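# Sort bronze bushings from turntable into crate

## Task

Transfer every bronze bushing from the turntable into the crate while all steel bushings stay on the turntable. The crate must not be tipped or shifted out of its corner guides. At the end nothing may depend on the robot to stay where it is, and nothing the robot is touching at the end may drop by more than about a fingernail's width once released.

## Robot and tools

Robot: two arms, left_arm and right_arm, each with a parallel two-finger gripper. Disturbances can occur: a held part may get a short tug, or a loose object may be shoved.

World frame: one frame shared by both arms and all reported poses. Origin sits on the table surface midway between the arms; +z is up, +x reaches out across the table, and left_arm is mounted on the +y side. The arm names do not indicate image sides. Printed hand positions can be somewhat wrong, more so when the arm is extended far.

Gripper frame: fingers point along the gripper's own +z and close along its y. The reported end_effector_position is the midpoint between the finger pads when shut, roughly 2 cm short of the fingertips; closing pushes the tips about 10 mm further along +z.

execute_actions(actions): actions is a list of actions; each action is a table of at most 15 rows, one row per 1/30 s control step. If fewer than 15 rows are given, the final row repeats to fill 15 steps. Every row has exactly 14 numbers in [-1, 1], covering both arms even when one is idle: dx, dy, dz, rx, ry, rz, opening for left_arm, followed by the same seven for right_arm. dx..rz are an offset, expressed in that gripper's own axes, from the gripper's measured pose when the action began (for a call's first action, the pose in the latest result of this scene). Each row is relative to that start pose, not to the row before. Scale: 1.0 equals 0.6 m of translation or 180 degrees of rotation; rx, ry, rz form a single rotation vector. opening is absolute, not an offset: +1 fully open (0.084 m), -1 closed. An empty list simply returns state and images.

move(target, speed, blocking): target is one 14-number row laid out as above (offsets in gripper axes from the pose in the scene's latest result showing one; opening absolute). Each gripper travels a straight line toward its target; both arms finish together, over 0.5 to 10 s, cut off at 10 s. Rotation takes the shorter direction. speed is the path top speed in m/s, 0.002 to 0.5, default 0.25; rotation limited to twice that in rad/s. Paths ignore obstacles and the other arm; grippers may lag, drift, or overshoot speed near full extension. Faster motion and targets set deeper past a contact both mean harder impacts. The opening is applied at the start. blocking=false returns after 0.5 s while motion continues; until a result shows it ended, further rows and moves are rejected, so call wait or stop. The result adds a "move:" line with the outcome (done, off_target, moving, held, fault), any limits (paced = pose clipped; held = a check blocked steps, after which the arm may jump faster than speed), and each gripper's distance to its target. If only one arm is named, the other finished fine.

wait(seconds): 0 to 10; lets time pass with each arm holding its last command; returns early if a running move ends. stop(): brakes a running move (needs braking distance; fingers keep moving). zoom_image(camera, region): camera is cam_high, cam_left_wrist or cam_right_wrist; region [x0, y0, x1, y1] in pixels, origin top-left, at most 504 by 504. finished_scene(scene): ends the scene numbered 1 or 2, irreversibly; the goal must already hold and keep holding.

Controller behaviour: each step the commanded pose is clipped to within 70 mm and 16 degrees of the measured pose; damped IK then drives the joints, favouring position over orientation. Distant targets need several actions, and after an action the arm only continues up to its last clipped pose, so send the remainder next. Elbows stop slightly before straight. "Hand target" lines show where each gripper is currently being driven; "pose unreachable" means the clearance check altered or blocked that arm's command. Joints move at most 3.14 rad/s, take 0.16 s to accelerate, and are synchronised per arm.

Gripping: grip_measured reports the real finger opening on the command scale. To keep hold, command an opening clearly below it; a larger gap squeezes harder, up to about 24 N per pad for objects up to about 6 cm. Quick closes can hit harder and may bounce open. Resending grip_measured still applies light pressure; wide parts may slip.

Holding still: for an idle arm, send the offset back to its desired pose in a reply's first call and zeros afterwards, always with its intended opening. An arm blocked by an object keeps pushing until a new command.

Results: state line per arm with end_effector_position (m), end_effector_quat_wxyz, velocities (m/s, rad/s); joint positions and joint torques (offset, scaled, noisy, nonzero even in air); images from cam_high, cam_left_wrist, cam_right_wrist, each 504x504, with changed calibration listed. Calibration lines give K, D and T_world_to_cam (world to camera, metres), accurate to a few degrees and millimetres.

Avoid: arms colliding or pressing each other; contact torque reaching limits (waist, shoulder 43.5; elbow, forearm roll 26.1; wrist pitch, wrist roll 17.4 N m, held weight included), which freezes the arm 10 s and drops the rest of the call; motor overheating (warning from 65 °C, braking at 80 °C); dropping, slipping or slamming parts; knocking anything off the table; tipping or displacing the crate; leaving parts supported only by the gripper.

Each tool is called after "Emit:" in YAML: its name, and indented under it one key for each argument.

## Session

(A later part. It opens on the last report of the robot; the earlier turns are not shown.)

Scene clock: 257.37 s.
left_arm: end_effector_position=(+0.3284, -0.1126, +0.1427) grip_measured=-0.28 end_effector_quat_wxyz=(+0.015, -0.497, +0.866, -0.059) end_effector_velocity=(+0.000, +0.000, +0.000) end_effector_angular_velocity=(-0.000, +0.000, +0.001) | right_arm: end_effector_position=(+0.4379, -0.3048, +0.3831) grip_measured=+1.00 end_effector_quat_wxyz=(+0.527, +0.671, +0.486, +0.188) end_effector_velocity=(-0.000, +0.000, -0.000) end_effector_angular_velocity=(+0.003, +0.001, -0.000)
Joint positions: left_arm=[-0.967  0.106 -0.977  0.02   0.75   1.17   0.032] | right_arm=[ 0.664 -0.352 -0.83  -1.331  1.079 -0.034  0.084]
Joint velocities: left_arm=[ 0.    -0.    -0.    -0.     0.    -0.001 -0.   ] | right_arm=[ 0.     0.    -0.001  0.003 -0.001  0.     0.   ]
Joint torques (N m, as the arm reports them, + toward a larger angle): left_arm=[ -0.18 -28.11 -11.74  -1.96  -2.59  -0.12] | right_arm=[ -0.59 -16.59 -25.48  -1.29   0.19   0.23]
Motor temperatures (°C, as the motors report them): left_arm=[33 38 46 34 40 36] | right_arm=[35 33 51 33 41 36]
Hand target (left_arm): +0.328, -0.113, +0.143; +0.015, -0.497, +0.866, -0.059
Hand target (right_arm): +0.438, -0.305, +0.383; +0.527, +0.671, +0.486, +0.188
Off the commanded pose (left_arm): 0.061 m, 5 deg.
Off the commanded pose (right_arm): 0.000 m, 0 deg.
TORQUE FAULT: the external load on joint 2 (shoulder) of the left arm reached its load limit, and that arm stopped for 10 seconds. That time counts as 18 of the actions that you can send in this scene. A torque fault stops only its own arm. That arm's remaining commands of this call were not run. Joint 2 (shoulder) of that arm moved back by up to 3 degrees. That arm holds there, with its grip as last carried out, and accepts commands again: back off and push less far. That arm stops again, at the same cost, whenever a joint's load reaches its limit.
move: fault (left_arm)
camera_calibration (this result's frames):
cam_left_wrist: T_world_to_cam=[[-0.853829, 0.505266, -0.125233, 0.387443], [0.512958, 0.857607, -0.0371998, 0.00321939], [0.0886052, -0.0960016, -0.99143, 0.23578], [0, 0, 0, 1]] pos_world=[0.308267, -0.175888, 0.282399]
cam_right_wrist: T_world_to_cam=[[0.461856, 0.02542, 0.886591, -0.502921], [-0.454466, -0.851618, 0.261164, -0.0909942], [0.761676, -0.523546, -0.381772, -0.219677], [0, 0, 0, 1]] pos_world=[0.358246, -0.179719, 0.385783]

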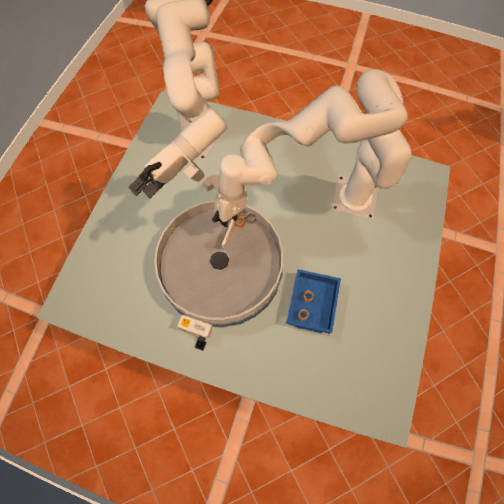

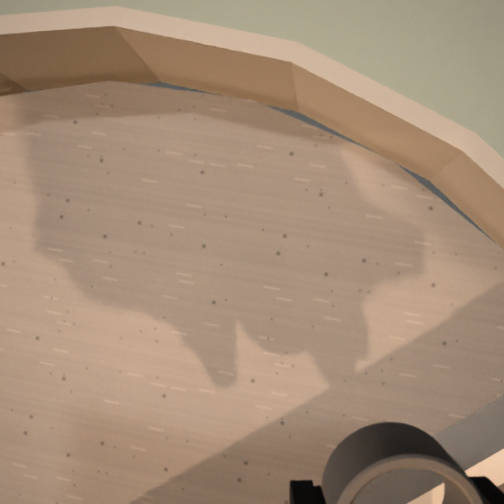

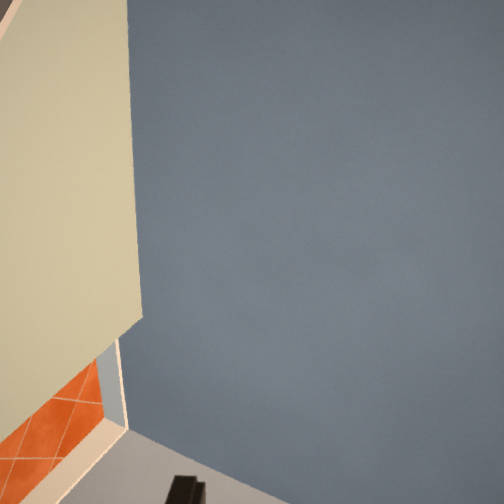

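Emit:
move:
  target: [0,0,-0.04,-0.04,-0.012,0,-1, -0.3,0,0,0,0,0,1]

Emit:
move:
  target: [0.1,0,0,0,0,0,-1, 0,0,0,0,0,0,1]

Emit:
move:
  target: [0,0,0.13,0,0,0,-1, 0,0,0,0,0,0,1]
  speed: 0.1

Emit:
execute_actions:
  actions:
    - [[0,0,0,0,0,0,0, 0,0,0,0,0,0,1]]

Emit:
move:
  target: [0,0,-0.18,0,0,0,0, 0,0,0,0,0,0,1]

Emit:
move:
  target: [-0.22,0,0,0,0,0,0, 0,0,0,0,0,0,1]

Scene clock: 267.03 s.
left_arm: end_effector_position=(+0.3264, -0.1103, +0.1665) grip_measured=-0.28 end_effector_quat_wxyz=(+0.000, -0.498, +0.867, +0.004) end_effector_velocity=(+0.000, -0.000, +0.000) end_effector_angular_velocity=(+0.000, -0.001, -0.001) | right_arm: end_effector_position=(+0.3559, -0.4572, +0.4300) grip_measured=+1.00 end_effector_quat_wxyz=(+0.528, +0.670, +0.486, +0.188) end_effector_velocity=(-0.001, -0.001, +0.001) end_effector_angular_velocity=(+0.008, +0.000, +0.005)
Joint positions: left_arm=[-0.963  0.149 -1.143  0.002  1.003  1.186  0.032] | right_arm=[ 0.196 -0.911 -0.509 -1.162  0.718 -0.499  0.084]
Joint velocities: left_arm=[-0.001  0.    -0.001  0.001  0.001  0.     0.   ] | right_arm=[-0.014 -0.009  0.002  0.02  -0.016 -0.02   0.   ]
Joint torques (N m, as the arm reports them, + toward a larger angle): left_arm=[ -0.44 -29.85 -12.35  -1.28  -2.23   0.07] | right_arm=[ -0.42  -4.52 -25.94   0.11  -0.73   0.  ]
Motor temperatures (°C, as the motors report them): left_arm=[33 38 47 34 40 36] | right_arm=[35 33 51 33 41 36]
Hand target (left_arm): +0.326, -0.110, +0.167; +0.000, -0.498, +0.867, +0.004
Hand target (right_arm): +0.356, -0.457, +0.430; +0.528, +0.671, +0.486, +0.188
Off the commanded pose (left_arm): 0.000 m, 0 deg.
Off the commanded pose (right_arm): 0.001 m, 0 deg.
move: done
camera_calibration (this result's frames):
cam_left_wrist: T_world_to_cam=[[-0.859634, 0.510911, 0.00029321, 0.369169], [0.510911, 0.859634, -0.000207344, -0.00207067], [-0.000357987, -0.0000284358, -1, 0.300862], [0, 0, 0, 1]] pos_world=[0.318516, -0.186824, 0.300753]
cam_right_wrist: T_world_to_cam=[[0.461474, 0.0261311, 0.886769, -0.502452], [-0.454789, -0.851264, 0.261757, -0.270199], [0.761714, -0.524087, -0.380952, -0.219735], [0, 0, 0, 1]] pos_world=[0.27636, -0.332042, 0.432577]

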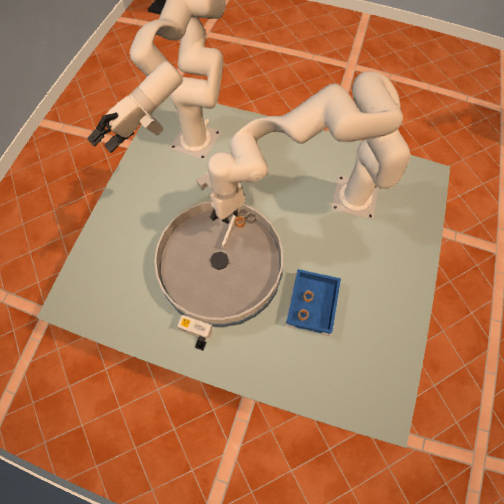

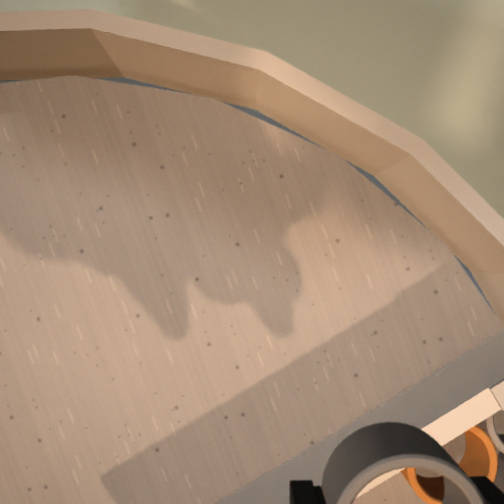

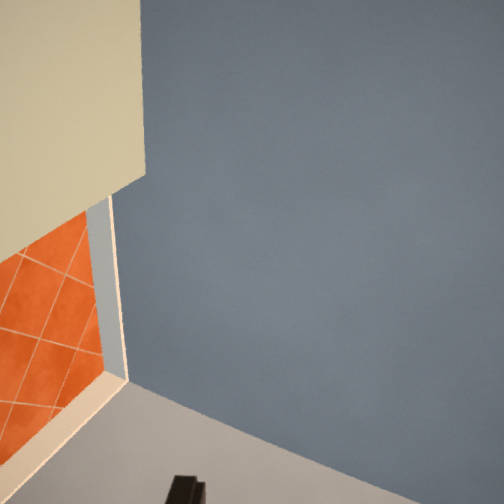

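Scene clock: 267.90 s.
left_arm: end_effector_position=(+0.2963, -0.1618, +0.1664) grip_measured=-0.28 end_effector_quat_wxyz=(+0.000, -0.498, +0.867, +0.004) end_effector_velocity=(-0.000, -0.002, +0.001) end_effector_angular_velocity=(-0.001, -0.001, +0.000) | right_arm: end_effector_position=(+0.3559, -0.4572, +0.4300) grip_measured=+1.00 end_effector_quat_wxyz=(+0.528, +0.670, +0.486, +0.188) end_effector_velocity=(+0.000, +0.000, +0.000) end_effector_angular_velocity=(+0.000, +0.000, +0.000)
Joint positions: left_arm=[-1.068  0.231 -1.251  0.001  1.029  1.081  0.032] | right_arm=[ 0.196 -0.911 -0.509 -1.162  0.718 -0.499  0.084]
Joint velocities: left_arm=[-0.003  0.004 -0.007  0.     0.002 -0.004 -0.   ] | right_arm=[-0.    -0.    -0.     0.001 -0.    -0.001  0.   ]
Joint torques (N m, as the arm reports them, + toward a larger angle): left_arm=[ -0.19 -32.2  -12.31  -1.15  -2.12   0.37] | right_arm=[ -0.77  -4.43 -25.88  -0.09  -0.71   0.3 ]
Motor temperatures (°C, as the motors report them): left_arm=[33 38 47 34 40 36] | right_arm=[35 33 51 33 41 36]
Hand target (left_arm): +0.296, -0.162, +0.166; +0.000, -0.498, +0.867, +0.004
Hand target (right_arm): +0.356, -0.457, +0.430; +0.528, +0.670, +0.486, +0.188
Off the commanded pose (left_arm): 0.000 m, 0 deg.
Off the commanded pose (right_arm): 0.000 m, 0 deg.
move: done
camera_calibration (this result's frames):
cam_left_wrist: T_world_to_cam=[[-0.859838, 0.510568, 0.0000748332, 0.3697], [0.510568, 0.859838, -0.000370733, 0.0577182], [-0.000253629, -0.000280563, -1, 0.300691], [0, 0, 0, 1]] pos_world=[0.288489, -0.238301, 0.300684]
cam_right_wrist: T_world_to_cam=[[0.461476, 0.0261328, 0.886768, -0.502451], [-0.454786, -0.851265, 0.261758, -0.2702], [0.761715, -0.524085, -0.380953, -0.219734], [0, 0, 0, 1]] pos_world=[0.27636, -0.332041, 0.432576]

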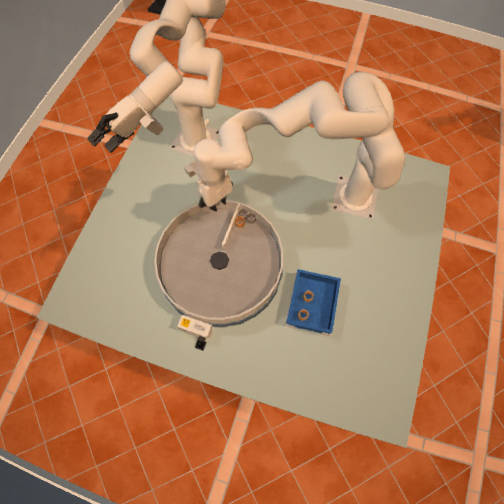

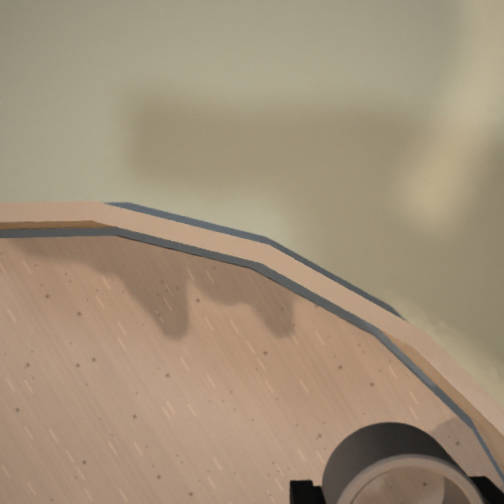

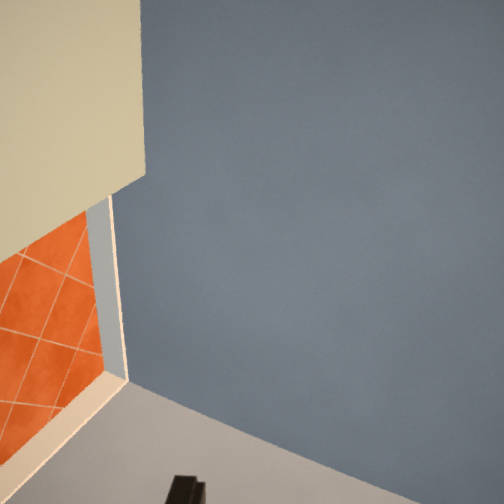

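Scene clock: 269.10 s.
left_arm: end_effector_position=(+0.2961, -0.1617, +0.0891) grip_measured=-0.28 end_effector_quat_wxyz=(+0.000, -0.498, +0.867, +0.004) end_effector_velocity=(-0.001, +0.001, -0.003) end_effector_angular_velocity=(+0.004, +0.002, -0.003) | right_arm: end_effector_position=(+0.3559, -0.4572, +0.4300) grip_measured=+1.00 end_effector_quat_wxyz=(+0.528, +0.670, +0.486, +0.188) end_effector_velocity=(-0.000, -0.000, -0.000) end_effector_angular_velocity=(-0.003, +0.002, -0.000)
Joint positions: left_arm=[-1.069  0.341 -1.163  0.001  0.83   1.081  0.032] | right_arm=[ 0.196 -0.911 -0.509 -1.162  0.718 -0.499  0.084]
Joint velocities: left_arm=[-0.001  0.004  0.003  0.001 -0.003  0.001  0.   ] | right_arm=[ 0.    -0.     0.001 -0.001  0.001 -0.001  0.   ]
Joint torques (N m, as the arm reports them, + toward a larger angle): left_arm=[  0.29 -33.83 -11.48  -1.22  -2.25   0.09] | right_arm=[ -0.78  -4.65 -25.92  -0.34  -0.7    0.36]
Motor temperatures (°C, as the motors report them): left_arm=[33 38 47 34 40 36] | right_arm=[35 33 51 33 41 36]
Hand target (left_arm): +0.296, -0.161, +0.088; +0.000, -0.498, +0.867, +0.004
Hand target (right_arm): +0.356, -0.457, +0.430; +0.528, +0.670, +0.486, +0.188
Off the commanded pose (left_arm): 0.001 m, 0 deg.
Off the commanded pose (right_arm): 0.000 m, 0 deg.
move: done
camera_calibration (this result's frames):
cam_left_wrist: T_world_to_cam=[[-0.859709, 0.510783, -0.000817622, 0.369568], [0.510783, 0.859709, -0.00106698, 0.0576964], [0.00015792, -0.00133492, -0.999999, 0.223025], [0, 0, 0, 1]] pos_world=[0.288216, -0.238073, 0.223389]
cam_right_wrist: T_world_to_cam=[[0.461476, 0.0261329, 0.886768, -0.502451], [-0.454786, -0.851265, 0.261758, -0.2702], [0.761715, -0.524085, -0.380953, -0.219734], [0, 0, 0, 1]] pos_world=[0.27636, -0.332041, 0.432576]

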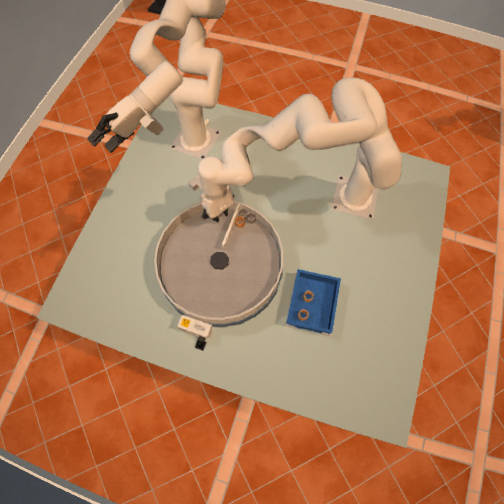

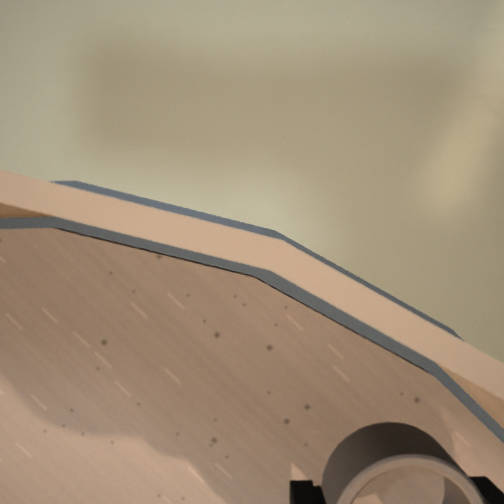

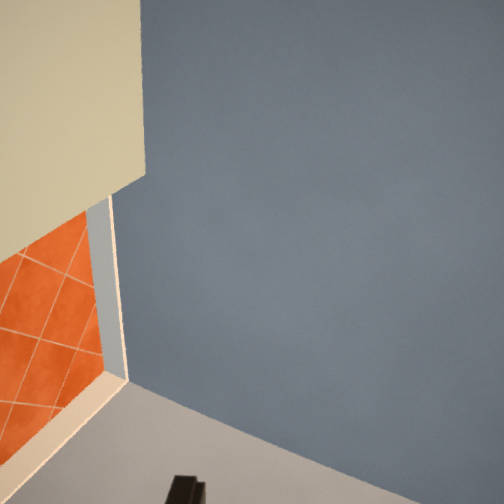

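Scene clock: 269.60 s.
left_arm: end_effector_position=(+0.2961, -0.1618, +0.0891) grip_measured=-0.01 end_effector_quat_wxyz=(+0.000, -0.498, +0.867, +0.004) end_effector_velocity=(-0.000, +0.001, -0.001) end_effector_angular_velocity=(+0.002, +0.001, +0.001) | right_arm: end_effector_position=(+0.3559, -0.4572, +0.4300) grip_measured=+1.00 end_effector_quat_wxyz=(+0.528, +0.670, +0.486, +0.188) end_effector_velocity=(+0.000, +0.000, +0.000) end_effector_angular_velocity=(-0.001, +0.000, +0.001)
Joint positions: left_arm=[-1.069  0.341 -1.163  0.001  0.83   1.081  0.044] | right_arm=[ 0.196 -0.911 -0.509 -1.162  0.718 -0.499  0.084]
Joint velocities: left_arm=[ 0.     0.     0.001 -0.     0.001 -0.     0.   ] | right_arm=[-0.     0.001 -0.    -0.    -0.001 -0.001  0.   ]
Joint torques (N m, as the arm reports them, + toward a larger angle): left_arm=[  0.79 -33.87 -11.12  -1.27  -2.25   0.06] | right_arm=[ -0.56  -4.65 -25.82   0.    -0.72   0.13]
Motor temperatures (°C, as the motors report them): left_arm=[33 38 47 34 40 36] | right_arm=[35 33 51 33 41 36]
Hand target (left_arm): +0.296, -0.162, +0.089; +0.000, -0.498, +0.867, +0.004
Hand target (right_arm): +0.356, -0.457, +0.430; +0.528, +0.670, +0.486, +0.188
Off the commanded pose (left_arm): 0.000 m, 0 deg.
Off the commanded pose (right_arm): 0.000 m, 0 deg.
camera_calibration (this result's frames):
cam_left_wrist: T_world_to_cam=[[-0.85971, 0.510781, -0.000886642, 0.369593], [0.510782, 0.85971, -0.00110299, 0.0577087], [0.000198868, -0.00140113, -0.999999, 0.223037], [0, 0, 0, 1]] pos_world=[0.288222, -0.238081, 0.223428]
cam_right_wrist: T_world_to_cam=[[0.461476, 0.026133, 0.886768, -0.502451], [-0.454786, -0.851265, 0.261758, -0.2702], [0.761715, -0.524085, -0.380953, -0.219734], [0, 0, 0, 1]] pos_world=[0.27636, -0.332041, 0.432576]

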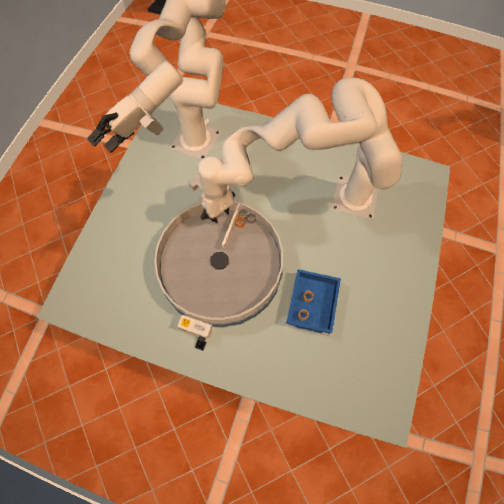

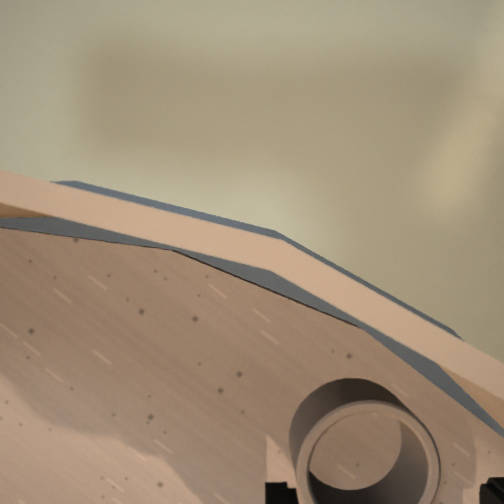

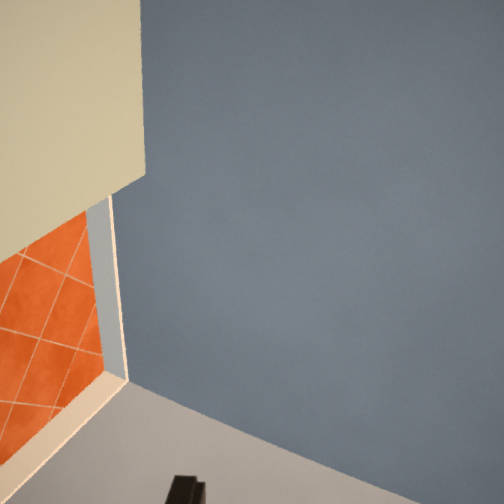

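Scene clock: 270.50 s.
left_arm: end_effector_position=(+0.2963, -0.1617, +0.1957) grip_measured=-0.01 end_effector_quat_wxyz=(+0.000, -0.498, +0.867, +0.005) end_effector_velocity=(+0.002, -0.003, +0.008) end_effector_angular_velocity=(-0.009, -0.006, +0.001) | right_arm: end_effector_position=(+0.3559, -0.4572, +0.4300) grip_measured=+1.00 end_effector_quat_wxyz=(+0.528, +0.670, +0.486, +0.188) end_effector_velocity=(+0.000, +0.000, +0.000) end_effector_angular_velocity=(-0.004, +0.000, +0.003)
Joint positions: left_arm=[-1.068  0.203 -1.3    0.001  1.108  1.081  0.044] | right_arm=[ 0.196 -0.911 -0.509 -1.162  0.718 -0.499  0.084]
Joint velocities: left_arm=[ 0.    -0.005 -0.016  0.     0.01  -0.001  0.   ] | right_arm=[ 0.    -0.     0.    -0.002 -0.001 -0.002  0.   ]
Joint torques (N m, as the arm reports them, + toward a larger angle): left_arm=[  0.41 -31.43 -12.56  -1.05  -2.5    0.09] | right_arm=[ -0.97  -4.67 -25.93  -0.19  -0.77   0.18]
Motor temperatures (°C, as the motors report them): left_arm=[33 38 47 34 40 36] | right_arm=[35 33 51 33 41 36]
Hand target (left_arm): +0.297, -0.162, +0.197; +0.000, -0.498, +0.867, +0.004
Hand target (right_arm): +0.356, -0.457, +0.430; +0.528, +0.670, +0.486, +0.188
Off the commanded pose (left_arm): 0.002 m, 0 deg.
Off the commanded pose (right_arm): 0.000 m, 0 deg.
move: done
camera_calibration (this result's frames):
cam_left_wrist: T_world_to_cam=[[-0.859892, 0.510474, 0.00101666, 0.369427], [0.510475, 0.859893, 0.000203847, 0.0575533], [-0.000770157, 0.000694264, -0.999999, 0.330271], [0, 0, 0, 1]] pos_world=[0.288542, -0.238302, 0.329884]
cam_right_wrist: T_world_to_cam=[[0.461476, 0.0261328, 0.886768, -0.502451], [-0.454786, -0.851265, 0.261758, -0.2702], [0.761715, -0.524085, -0.380953, -0.219734], [0, 0, 0, 1]] pos_world=[0.27636, -0.332041, 0.432576]

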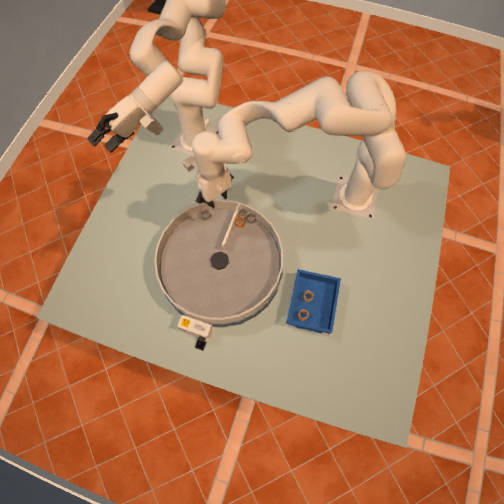

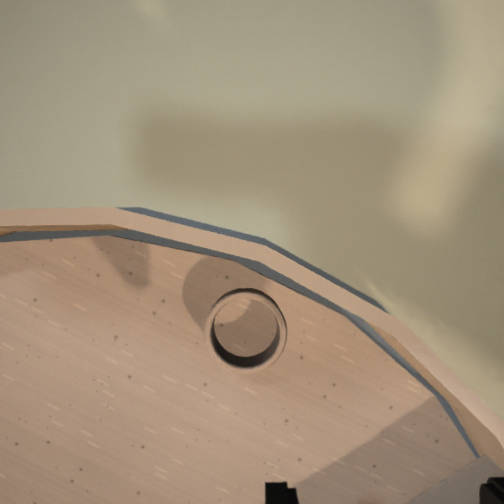

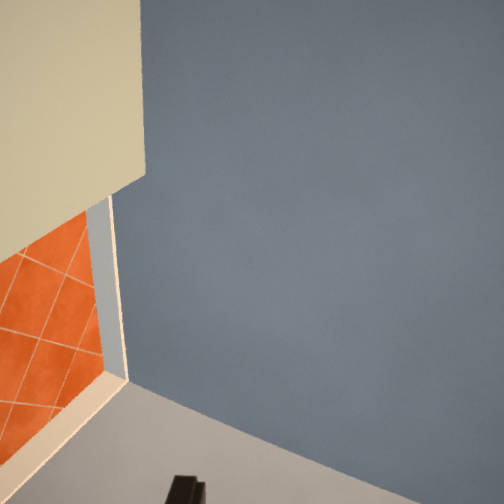

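Scene clock: 271.57 s.
left_arm: end_effector_position=(+0.3626, -0.0481, +0.1960) grip_measured=-0.01 end_effector_quat_wxyz=(+0.000, -0.498, +0.867, +0.005) end_effector_velocity=(+0.001, +0.002, +0.000) end_effector_angular_velocity=(-0.000, +0.000, +0.001) | right_arm: end_effector_position=(+0.3559, -0.4572, +0.4300) grip_measured=+1.00 end_effector_quat_wxyz=(+0.528, +0.670, +0.486, +0.188) end_effector_velocity=(+0.000, -0.000, -0.000) end_effector_angular_velocity=(-0.002, +0.001, -0.000)
Joint positions: left_arm=[-0.823  0.044 -1.102  0.004  1.067  1.325  0.044] | right_arm=[ 0.196 -0.911 -0.509 -1.162  0.718 -0.499  0.084]
Joint velocities: left_arm=[ 0.004 -0.002  0.002 -0.    -0.     0.004 -0.   ] | right_arm=[ 0.     0.001  0.    -0.001  0.001 -0.     0.   ]
Joint torques (N m, as the arm reports them, + toward a larger angle): left_arm=[  0.09 -27.23 -12.21  -1.16  -2.23   0.16] | right_arm=[ -0.56  -4.82 -25.86  -0.24  -0.72   0.28]
Motor temperatures (°C, as the motors report them): left_arm=[33 38 47 34 40 36] | right_arm=[35 33 51 33 41 36]
Hand target (left_arm): +0.363, -0.048, +0.196; +0.000, -0.498, +0.867, +0.005
Hand target (right_arm): +0.356, -0.457, +0.430; +0.528, +0.670, +0.486, +0.188
Off the commanded pose (left_arm): 0.001 m, 0 deg.
Off the commanded pose (right_arm): 0.000 m, 0 deg.
move: done
camera_calibration (this result's frames):
cam_left_wrist: T_world_to_cam=[[-0.859592, 0.510979, 0.00145448, 0.368251], [0.51098, 0.859592, 0.000511486, -0.0741865], [-0.000988898, 0.00118288, -0.999999, 0.330663], [0, 0, 0, 1]] pos_world=[0.354781, -0.12479, 0.330165]
cam_right_wrist: T_world_to_cam=[[0.461476, 0.0261328, 0.886768, -0.502451], [-0.454786, -0.851265, 0.261758, -0.2702], [0.761715, -0.524085, -0.380953, -0.219734], [0, 0, 0, 1]] pos_world=[0.27636, -0.332041, 0.432576]

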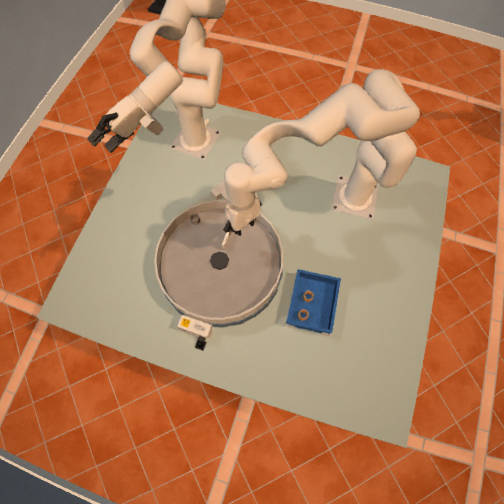

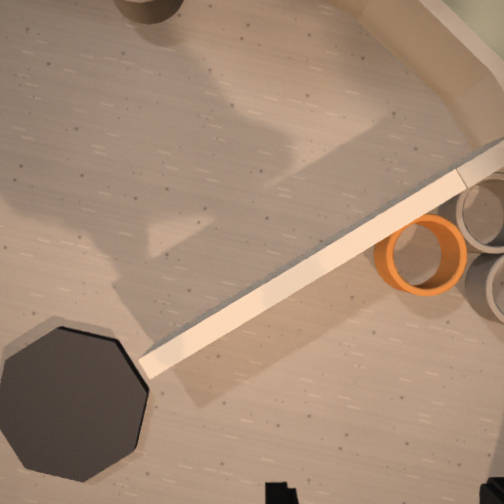

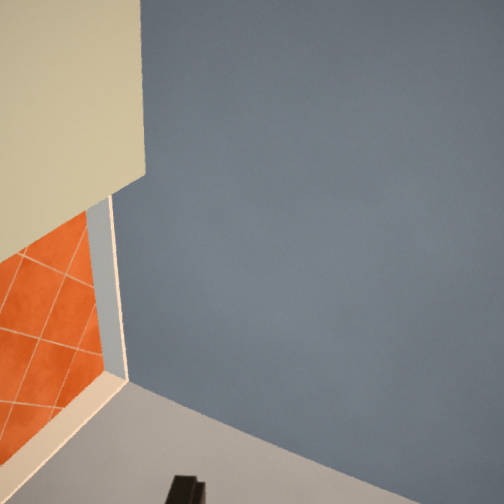

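Emit:
move:
  target: [0.033,0.05,0.195,0,0,0,0, 0,0,0,0,0,0,1]
  speed: 0.15

Emit:
move:
  target: [0.06,0,0,0,0,0,0.0, 0,0,0,0,0,0,1]
  speed: 0.04

Emit:
execute_actions:
  actions:
    - [[0,0,0,0,0,0,-1, 0,0,0,0,0,0,1]]

Emit:
move:
  target: [0,0,-0.2,0,0,0,-1, 0,0,0,0,0,0,1]

Scene clock: 278.63 s.
left_arm: end_effector_position=(+0.3264, -0.0496, +0.0797) grip_measured=-0.01 end_effector_quat_wxyz=(+0.000, -0.497, +0.867, +0.004) end_effector_velocity=(-0.002, +0.002, -0.004) end_effector_angular_velocity=(+0.006, +0.005, +0.002) | right_arm: end_effector_position=(+0.3559, -0.4572, +0.4300) grip_measured=+1.00 end_effector_quat_wxyz=(+0.528, +0.670, +0.486, +0.188) end_effector_velocity=(+0.000, +0.000, +0.000) end_effector_angular_velocity=(+0.000, -0.001, +0.001)
Joint positions: left_arm=[-0.881  0.15  -0.863  0.003  0.721  1.267  0.044] | right_arm=[ 0.196 -0.911 -0.509 -1.162  0.718 -0.499  0.084]
Joint velocities: left_arm=[-0.     0.005  0.007  0.    -0.004 -0.002  0.   ] | right_arm=[ 0.     0.001 -0.001 -0.    -0.001  0.     0.   ]
Joint torques (N m, as the arm reports them, + toward a larger angle): left_arm=[  0.3  -27.53 -10.39  -1.09  -2.17   0.24] | right_arm=[ -0.66  -4.59 -25.9   -0.24  -0.79   0.17]
Motor temperatures (°C, as the motors report them): left_arm=[33 38 47 34 39 36] | right_arm=[35 33 51 33 41 36]
Hand target (left_arm): +0.326, -0.049, +0.079; +0.000, -0.497, +0.867, +0.005
Hand target (right_arm): +0.356, -0.457, +0.430; +0.528, +0.670, +0.486, +0.188
Off the commanded pose (left_arm): 0.001 m, 0 deg.
Off the commanded pose (right_arm): 0.000 m, 0 deg.
move: done
camera_calibration (this result's frames):
cam_left_wrist: T_world_to_cam=[[-0.85942, 0.51127, 0.000445871, 0.338131], [0.51127, 0.85942, -0.000222862, -0.0544485], [-0.000497133, 0.0000364287, -1, 0.214136], [0, 0, 0, 1]] pos_world=[0.318541, -0.12609, 0.213973]
cam_right_wrist: T_world_to_cam=[[0.461476, 0.0261327, 0.886768, -0.502451], [-0.454786, -0.851265, 0.261758, -0.2702], [0.761715, -0.524085, -0.380953, -0.219734], [0, 0, 0, 1]] pos_world=[0.27636, -0.332041, 0.432576]

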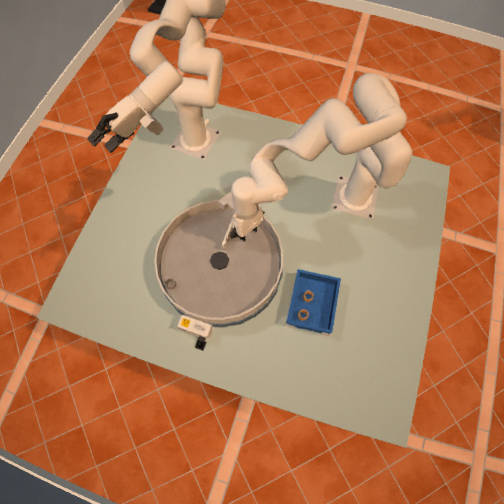

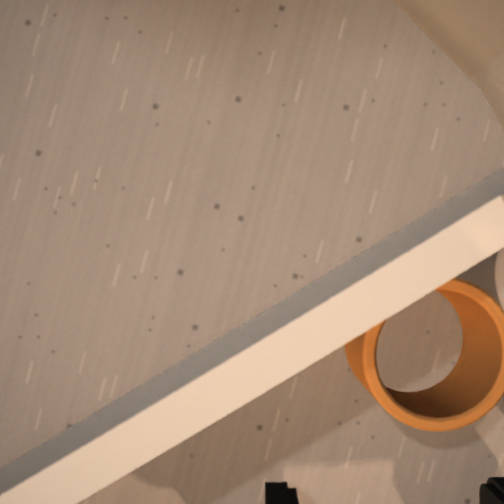

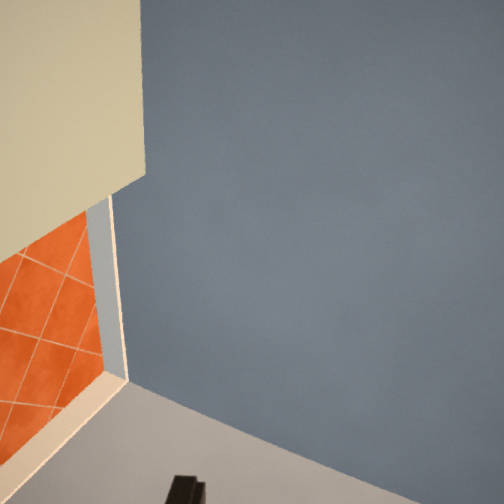

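Scene clock: 280.23 s.
left_arm: end_effector_position=(+0.3126, -0.0773, +0.0798) grip_measured=-0.12 end_effector_quat_wxyz=(+0.000, -0.502, +0.865, +0.004) end_effector_velocity=(-0.001, -0.000, -0.001) end_effector_angular_velocity=(+0.001, +0.002, -0.002) | right_arm: end_effector_position=(+0.3559, -0.4572, +0.4300) grip_measured=+1.00 end_effector_quat_wxyz=(+0.528, +0.670, +0.486, +0.188) end_effector_velocity=(-0.000, +0.000, +0.001) end_effector_angular_velocity=(-0.001, -0.001, +0.001)
Joint positions: left_arm=[-0.943  0.185 -0.91   0.003  0.733  1.194  0.039] | right_arm=[ 0.196 -0.911 -0.509 -1.162  0.718 -0.499  0.084]
Joint velocities: left_arm=[-0.002  0.002  0.001 -0.001 -0.001  0.001 -0.001] | right_arm=[ 0.    -0.001 -0.001  0.    -0.    -0.002  0.   ]
Joint torques (N m, as the arm reports them, + toward a larger angle): left_arm=[-17.77 -18.18  -5.55  -4.58  -0.38   0.59] | right_arm=[ -0.66  -4.73 -25.83  -0.17  -0.81   0.31]
Motor temperatures (°C, as the motors report them): left_arm=[33 38 47 34 39 36] | right_arm=[35 33 51 33 41 36]
Hand target (left_arm): +0.308, -0.081, +0.080; +0.000, -0.497, +0.867, +0.004
Hand target (right_arm): +0.356, -0.457, +0.430; +0.528, +0.670, +0.486, +0.188
Off the commanded pose (left_arm): 0.005 m, 1 deg.
Off the commanded pose (right_arm): 0.000 m, 0 deg.
move: off_target (left_arm)
camera_calibration (this result's frames):
cam_left_wrist: T_world_to_cam=[[-0.865251, 0.501339, -0.00011927, 0.341536], [0.501339, 0.865251, -0.000386752, -0.0199396], [-0.0000906954, -0.000394432, -1, 0.214013], [0, 0, 0, 1]] pos_world=[0.305531, -0.153888, 0.214046]
cam_right_wrist: T_world_to_cam=[[0.461476, 0.0261328, 0.886768, -0.502451], [-0.454786, -0.851265, 0.261758, -0.2702], [0.761715, -0.524085, -0.380954, -0.219734], [0, 0, 0, 1]] pos_world=[0.27636, -0.332041, 0.432576]

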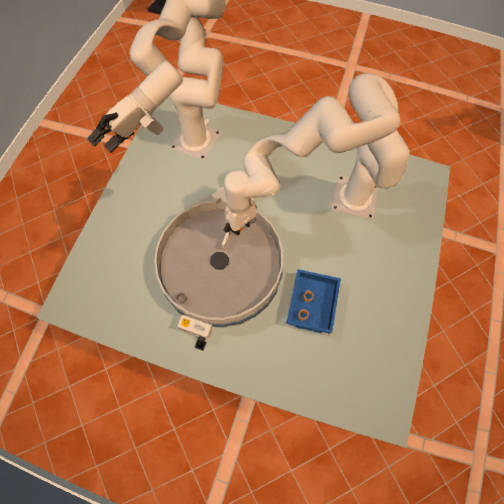

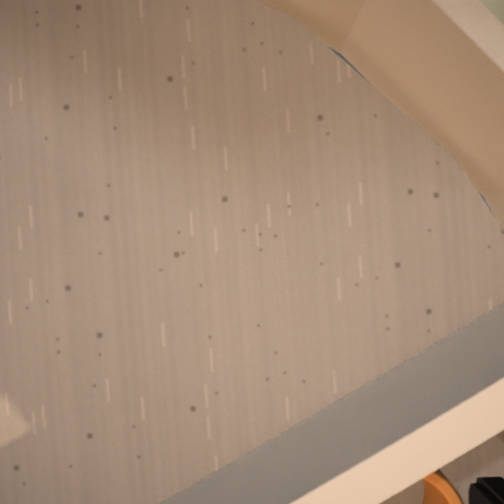

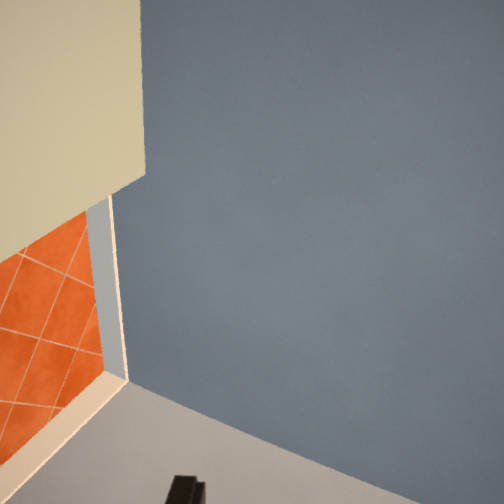

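Scene clock: 280.73 s.
left_arm: end_effector_position=(+0.3113, -0.0780, +0.0800) grip_measured=-0.29 end_effector_quat_wxyz=(-0.000, -0.501, +0.865, +0.004) end_effector_velocity=(+0.002, +0.001, +0.000) end_effector_angular_velocity=(+0.000, -0.002, +0.002) | right_arm: end_effector_position=(+0.3559, -0.4572, +0.4300) grip_measured=+1.00 end_effector_quat_wxyz=(+0.528, +0.670, +0.486, +0.188) end_effector_velocity=(-0.000, +0.000, +0.001) end_effector_angular_velocity=(+0.001, -0.002, +0.001)
Joint positions: left_arm=[-0.946  0.184 -0.909  0.001  0.734  1.195  0.031] | right_arm=[ 0.196 -0.911 -0.509 -1.162  0.718 -0.499  0.084]
Joint velocities: left_arm=[ 0.003  0.001 -0.001  0.003 -0.001 -0.001 -0.   ] | right_arm=[-0.    -0.001 -0.     0.001 -0.001 -0.     0.   ]
Joint torques (N m, as the arm reports them, + toward a larger angle): left_arm=[  1.3  -12.63  -6.64  -1.05  -2.56   0.16] | right_arm=[ -0.8   -4.84 -25.78  -0.19  -0.77   0.35]
Motor temperatures (°C, as the motors report them): left_arm=[33 38 47 34 39 36] | right_arm=[35 33 51 33 41 36]
Hand target (left_arm): +0.313, -0.077, +0.080; +0.000, -0.502, +0.865, +0.004
Hand target (right_arm): +0.356, -0.457, +0.430; +0.528, +0.670, +0.486, +0.188
Off the commanded pose (left_arm): 0.001 m, 0 deg.
Off the commanded pose (right_arm): 0.000 m, 0 deg.
camera_calibration (this result's frames):
cam_left_wrist: T_world_to_cam=[[-0.864066, 0.503378, 0.000624985, 0.3405], [0.503377, 0.864066, -0.000894053, -0.0194067], [-0.000990075, -0.000457918, -0.999999, 0.214446], [0, 0, 0, 1]] pos_world=[0.304196, -0.154533, 0.214216]
cam_right_wrist: T_world_to_cam=[[0.461476, 0.0261327, 0.886768, -0.502451], [-0.454786, -0.851265, 0.261758, -0.2702], [0.761715, -0.524085, -0.380954, -0.219734], [0, 0, 0, 1]] pos_world=[0.27636, -0.332041, 0.432576]

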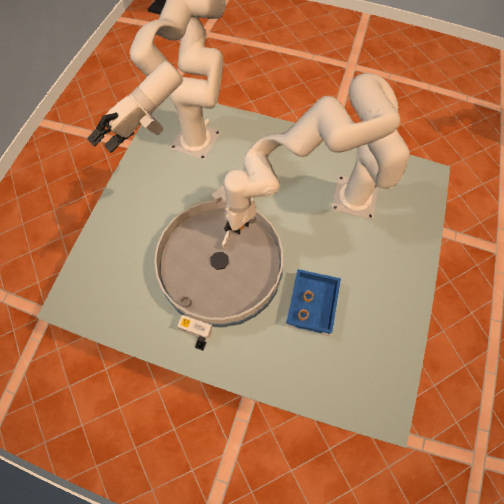

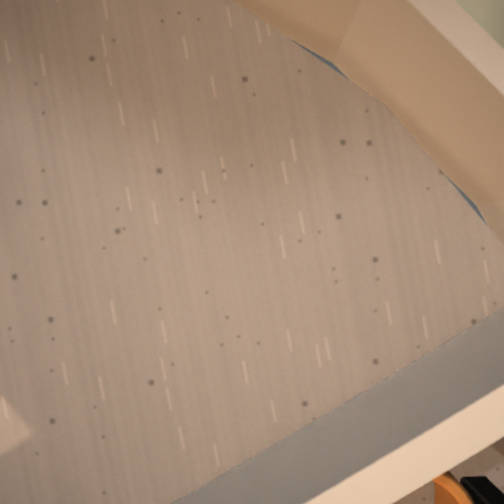

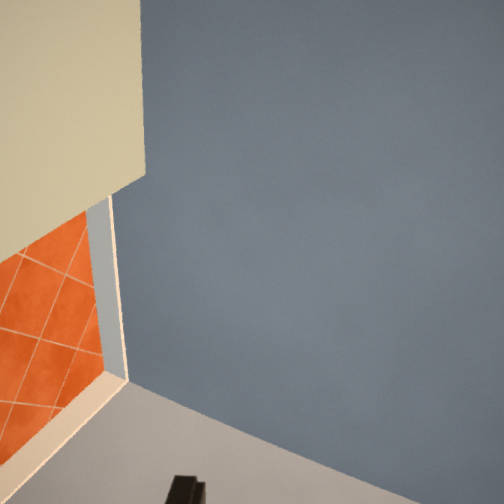

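Scene clock: 281.73 s.
left_arm: end_effector_position=(+0.3116, -0.0782, +0.1989) grip_measured=-0.29 end_effector_quat_wxyz=(-0.000, -0.502, +0.865, +0.005) end_effector_velocity=(+0.002, -0.003, +0.007) end_effector_angular_velocity=(-0.009, -0.008, -0.002) | right_arm: end_effector_position=(+0.3559, -0.4572, +0.4300) grip_measured=+1.00 end_effector_quat_wxyz=(+0.528, +0.670, +0.486, +0.188) end_effector_velocity=(+0.000, -0.000, +0.001) end_effector_angular_velocity=(-0.001, -0.001, -0.001)
Joint positions: left_arm=[-0.946  0.002 -1.061  0.001  1.07   1.195  0.031] | right_arm=[ 0.196 -0.911 -0.509 -1.162  0.718 -0.499  0.084]
Joint velocities: left_arm=[-0.001 -0.006 -0.012  0.     0.006  0.    -0.   ] | right_arm=[-0.     0.    -0.001 -0.002  0.     0.001  0.   ]
Joint torques (N m, as the arm reports them, + toward a larger angle): left_arm=[  0.04 -26.76 -12.47  -1.47  -2.35   0.15] | right_arm=[ -0.38  -4.78 -25.9   -0.4   -0.65   0.35]
Motor temperatures (°C, as the motors report them): left_arm=[33 38 47 34 39 36] | right_arm=[35 33 51 33 41 36]
Hand target (left_arm): +0.312, -0.079, +0.200; -0.000, -0.502, +0.865, +0.004
Hand target (right_arm): +0.356, -0.457, +0.430; +0.528, +0.670, +0.486, +0.188
Off the commanded pose (left_arm): 0.001 m, 0 deg.
Off the commanded pose (right_arm): 0.000 m, 0 deg.
move: done
camera_calibration (this result's frames):
cam_left_wrist: T_world_to_cam=[[-0.864267, 0.503027, 0.00226722, 0.340516], [0.503029, 0.86427, 0.000117217, -0.0193671], [-0.00190053, 0.00124179, -0.999997, 0.333801], [0, 0, 0, 1]] pos_world=[0.304673, -0.154965, 0.33303]
cam_right_wrist: T_world_to_cam=[[0.461476, 0.0261327, 0.886768, -0.502451], [-0.454786, -0.851265, 0.261758, -0.2702], [0.761715, -0.524085, -0.380954, -0.219734], [0, 0, 0, 1]] pos_world=[0.27636, -0.332041, 0.432576]

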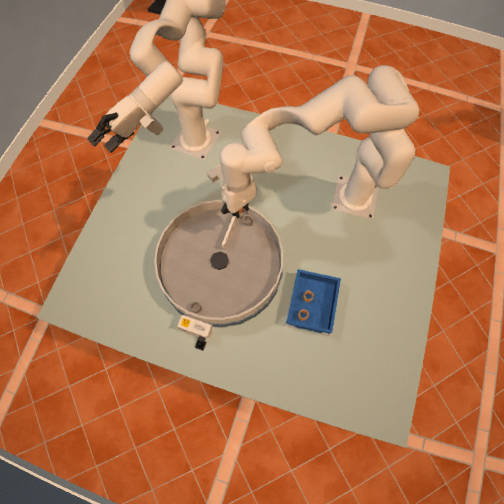

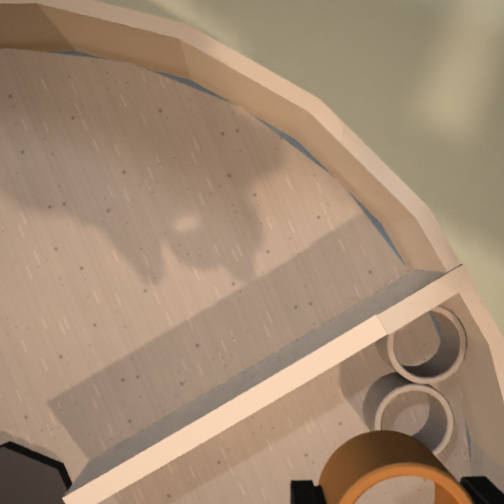

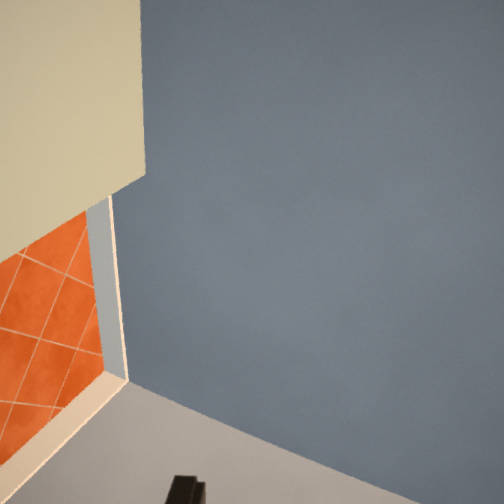

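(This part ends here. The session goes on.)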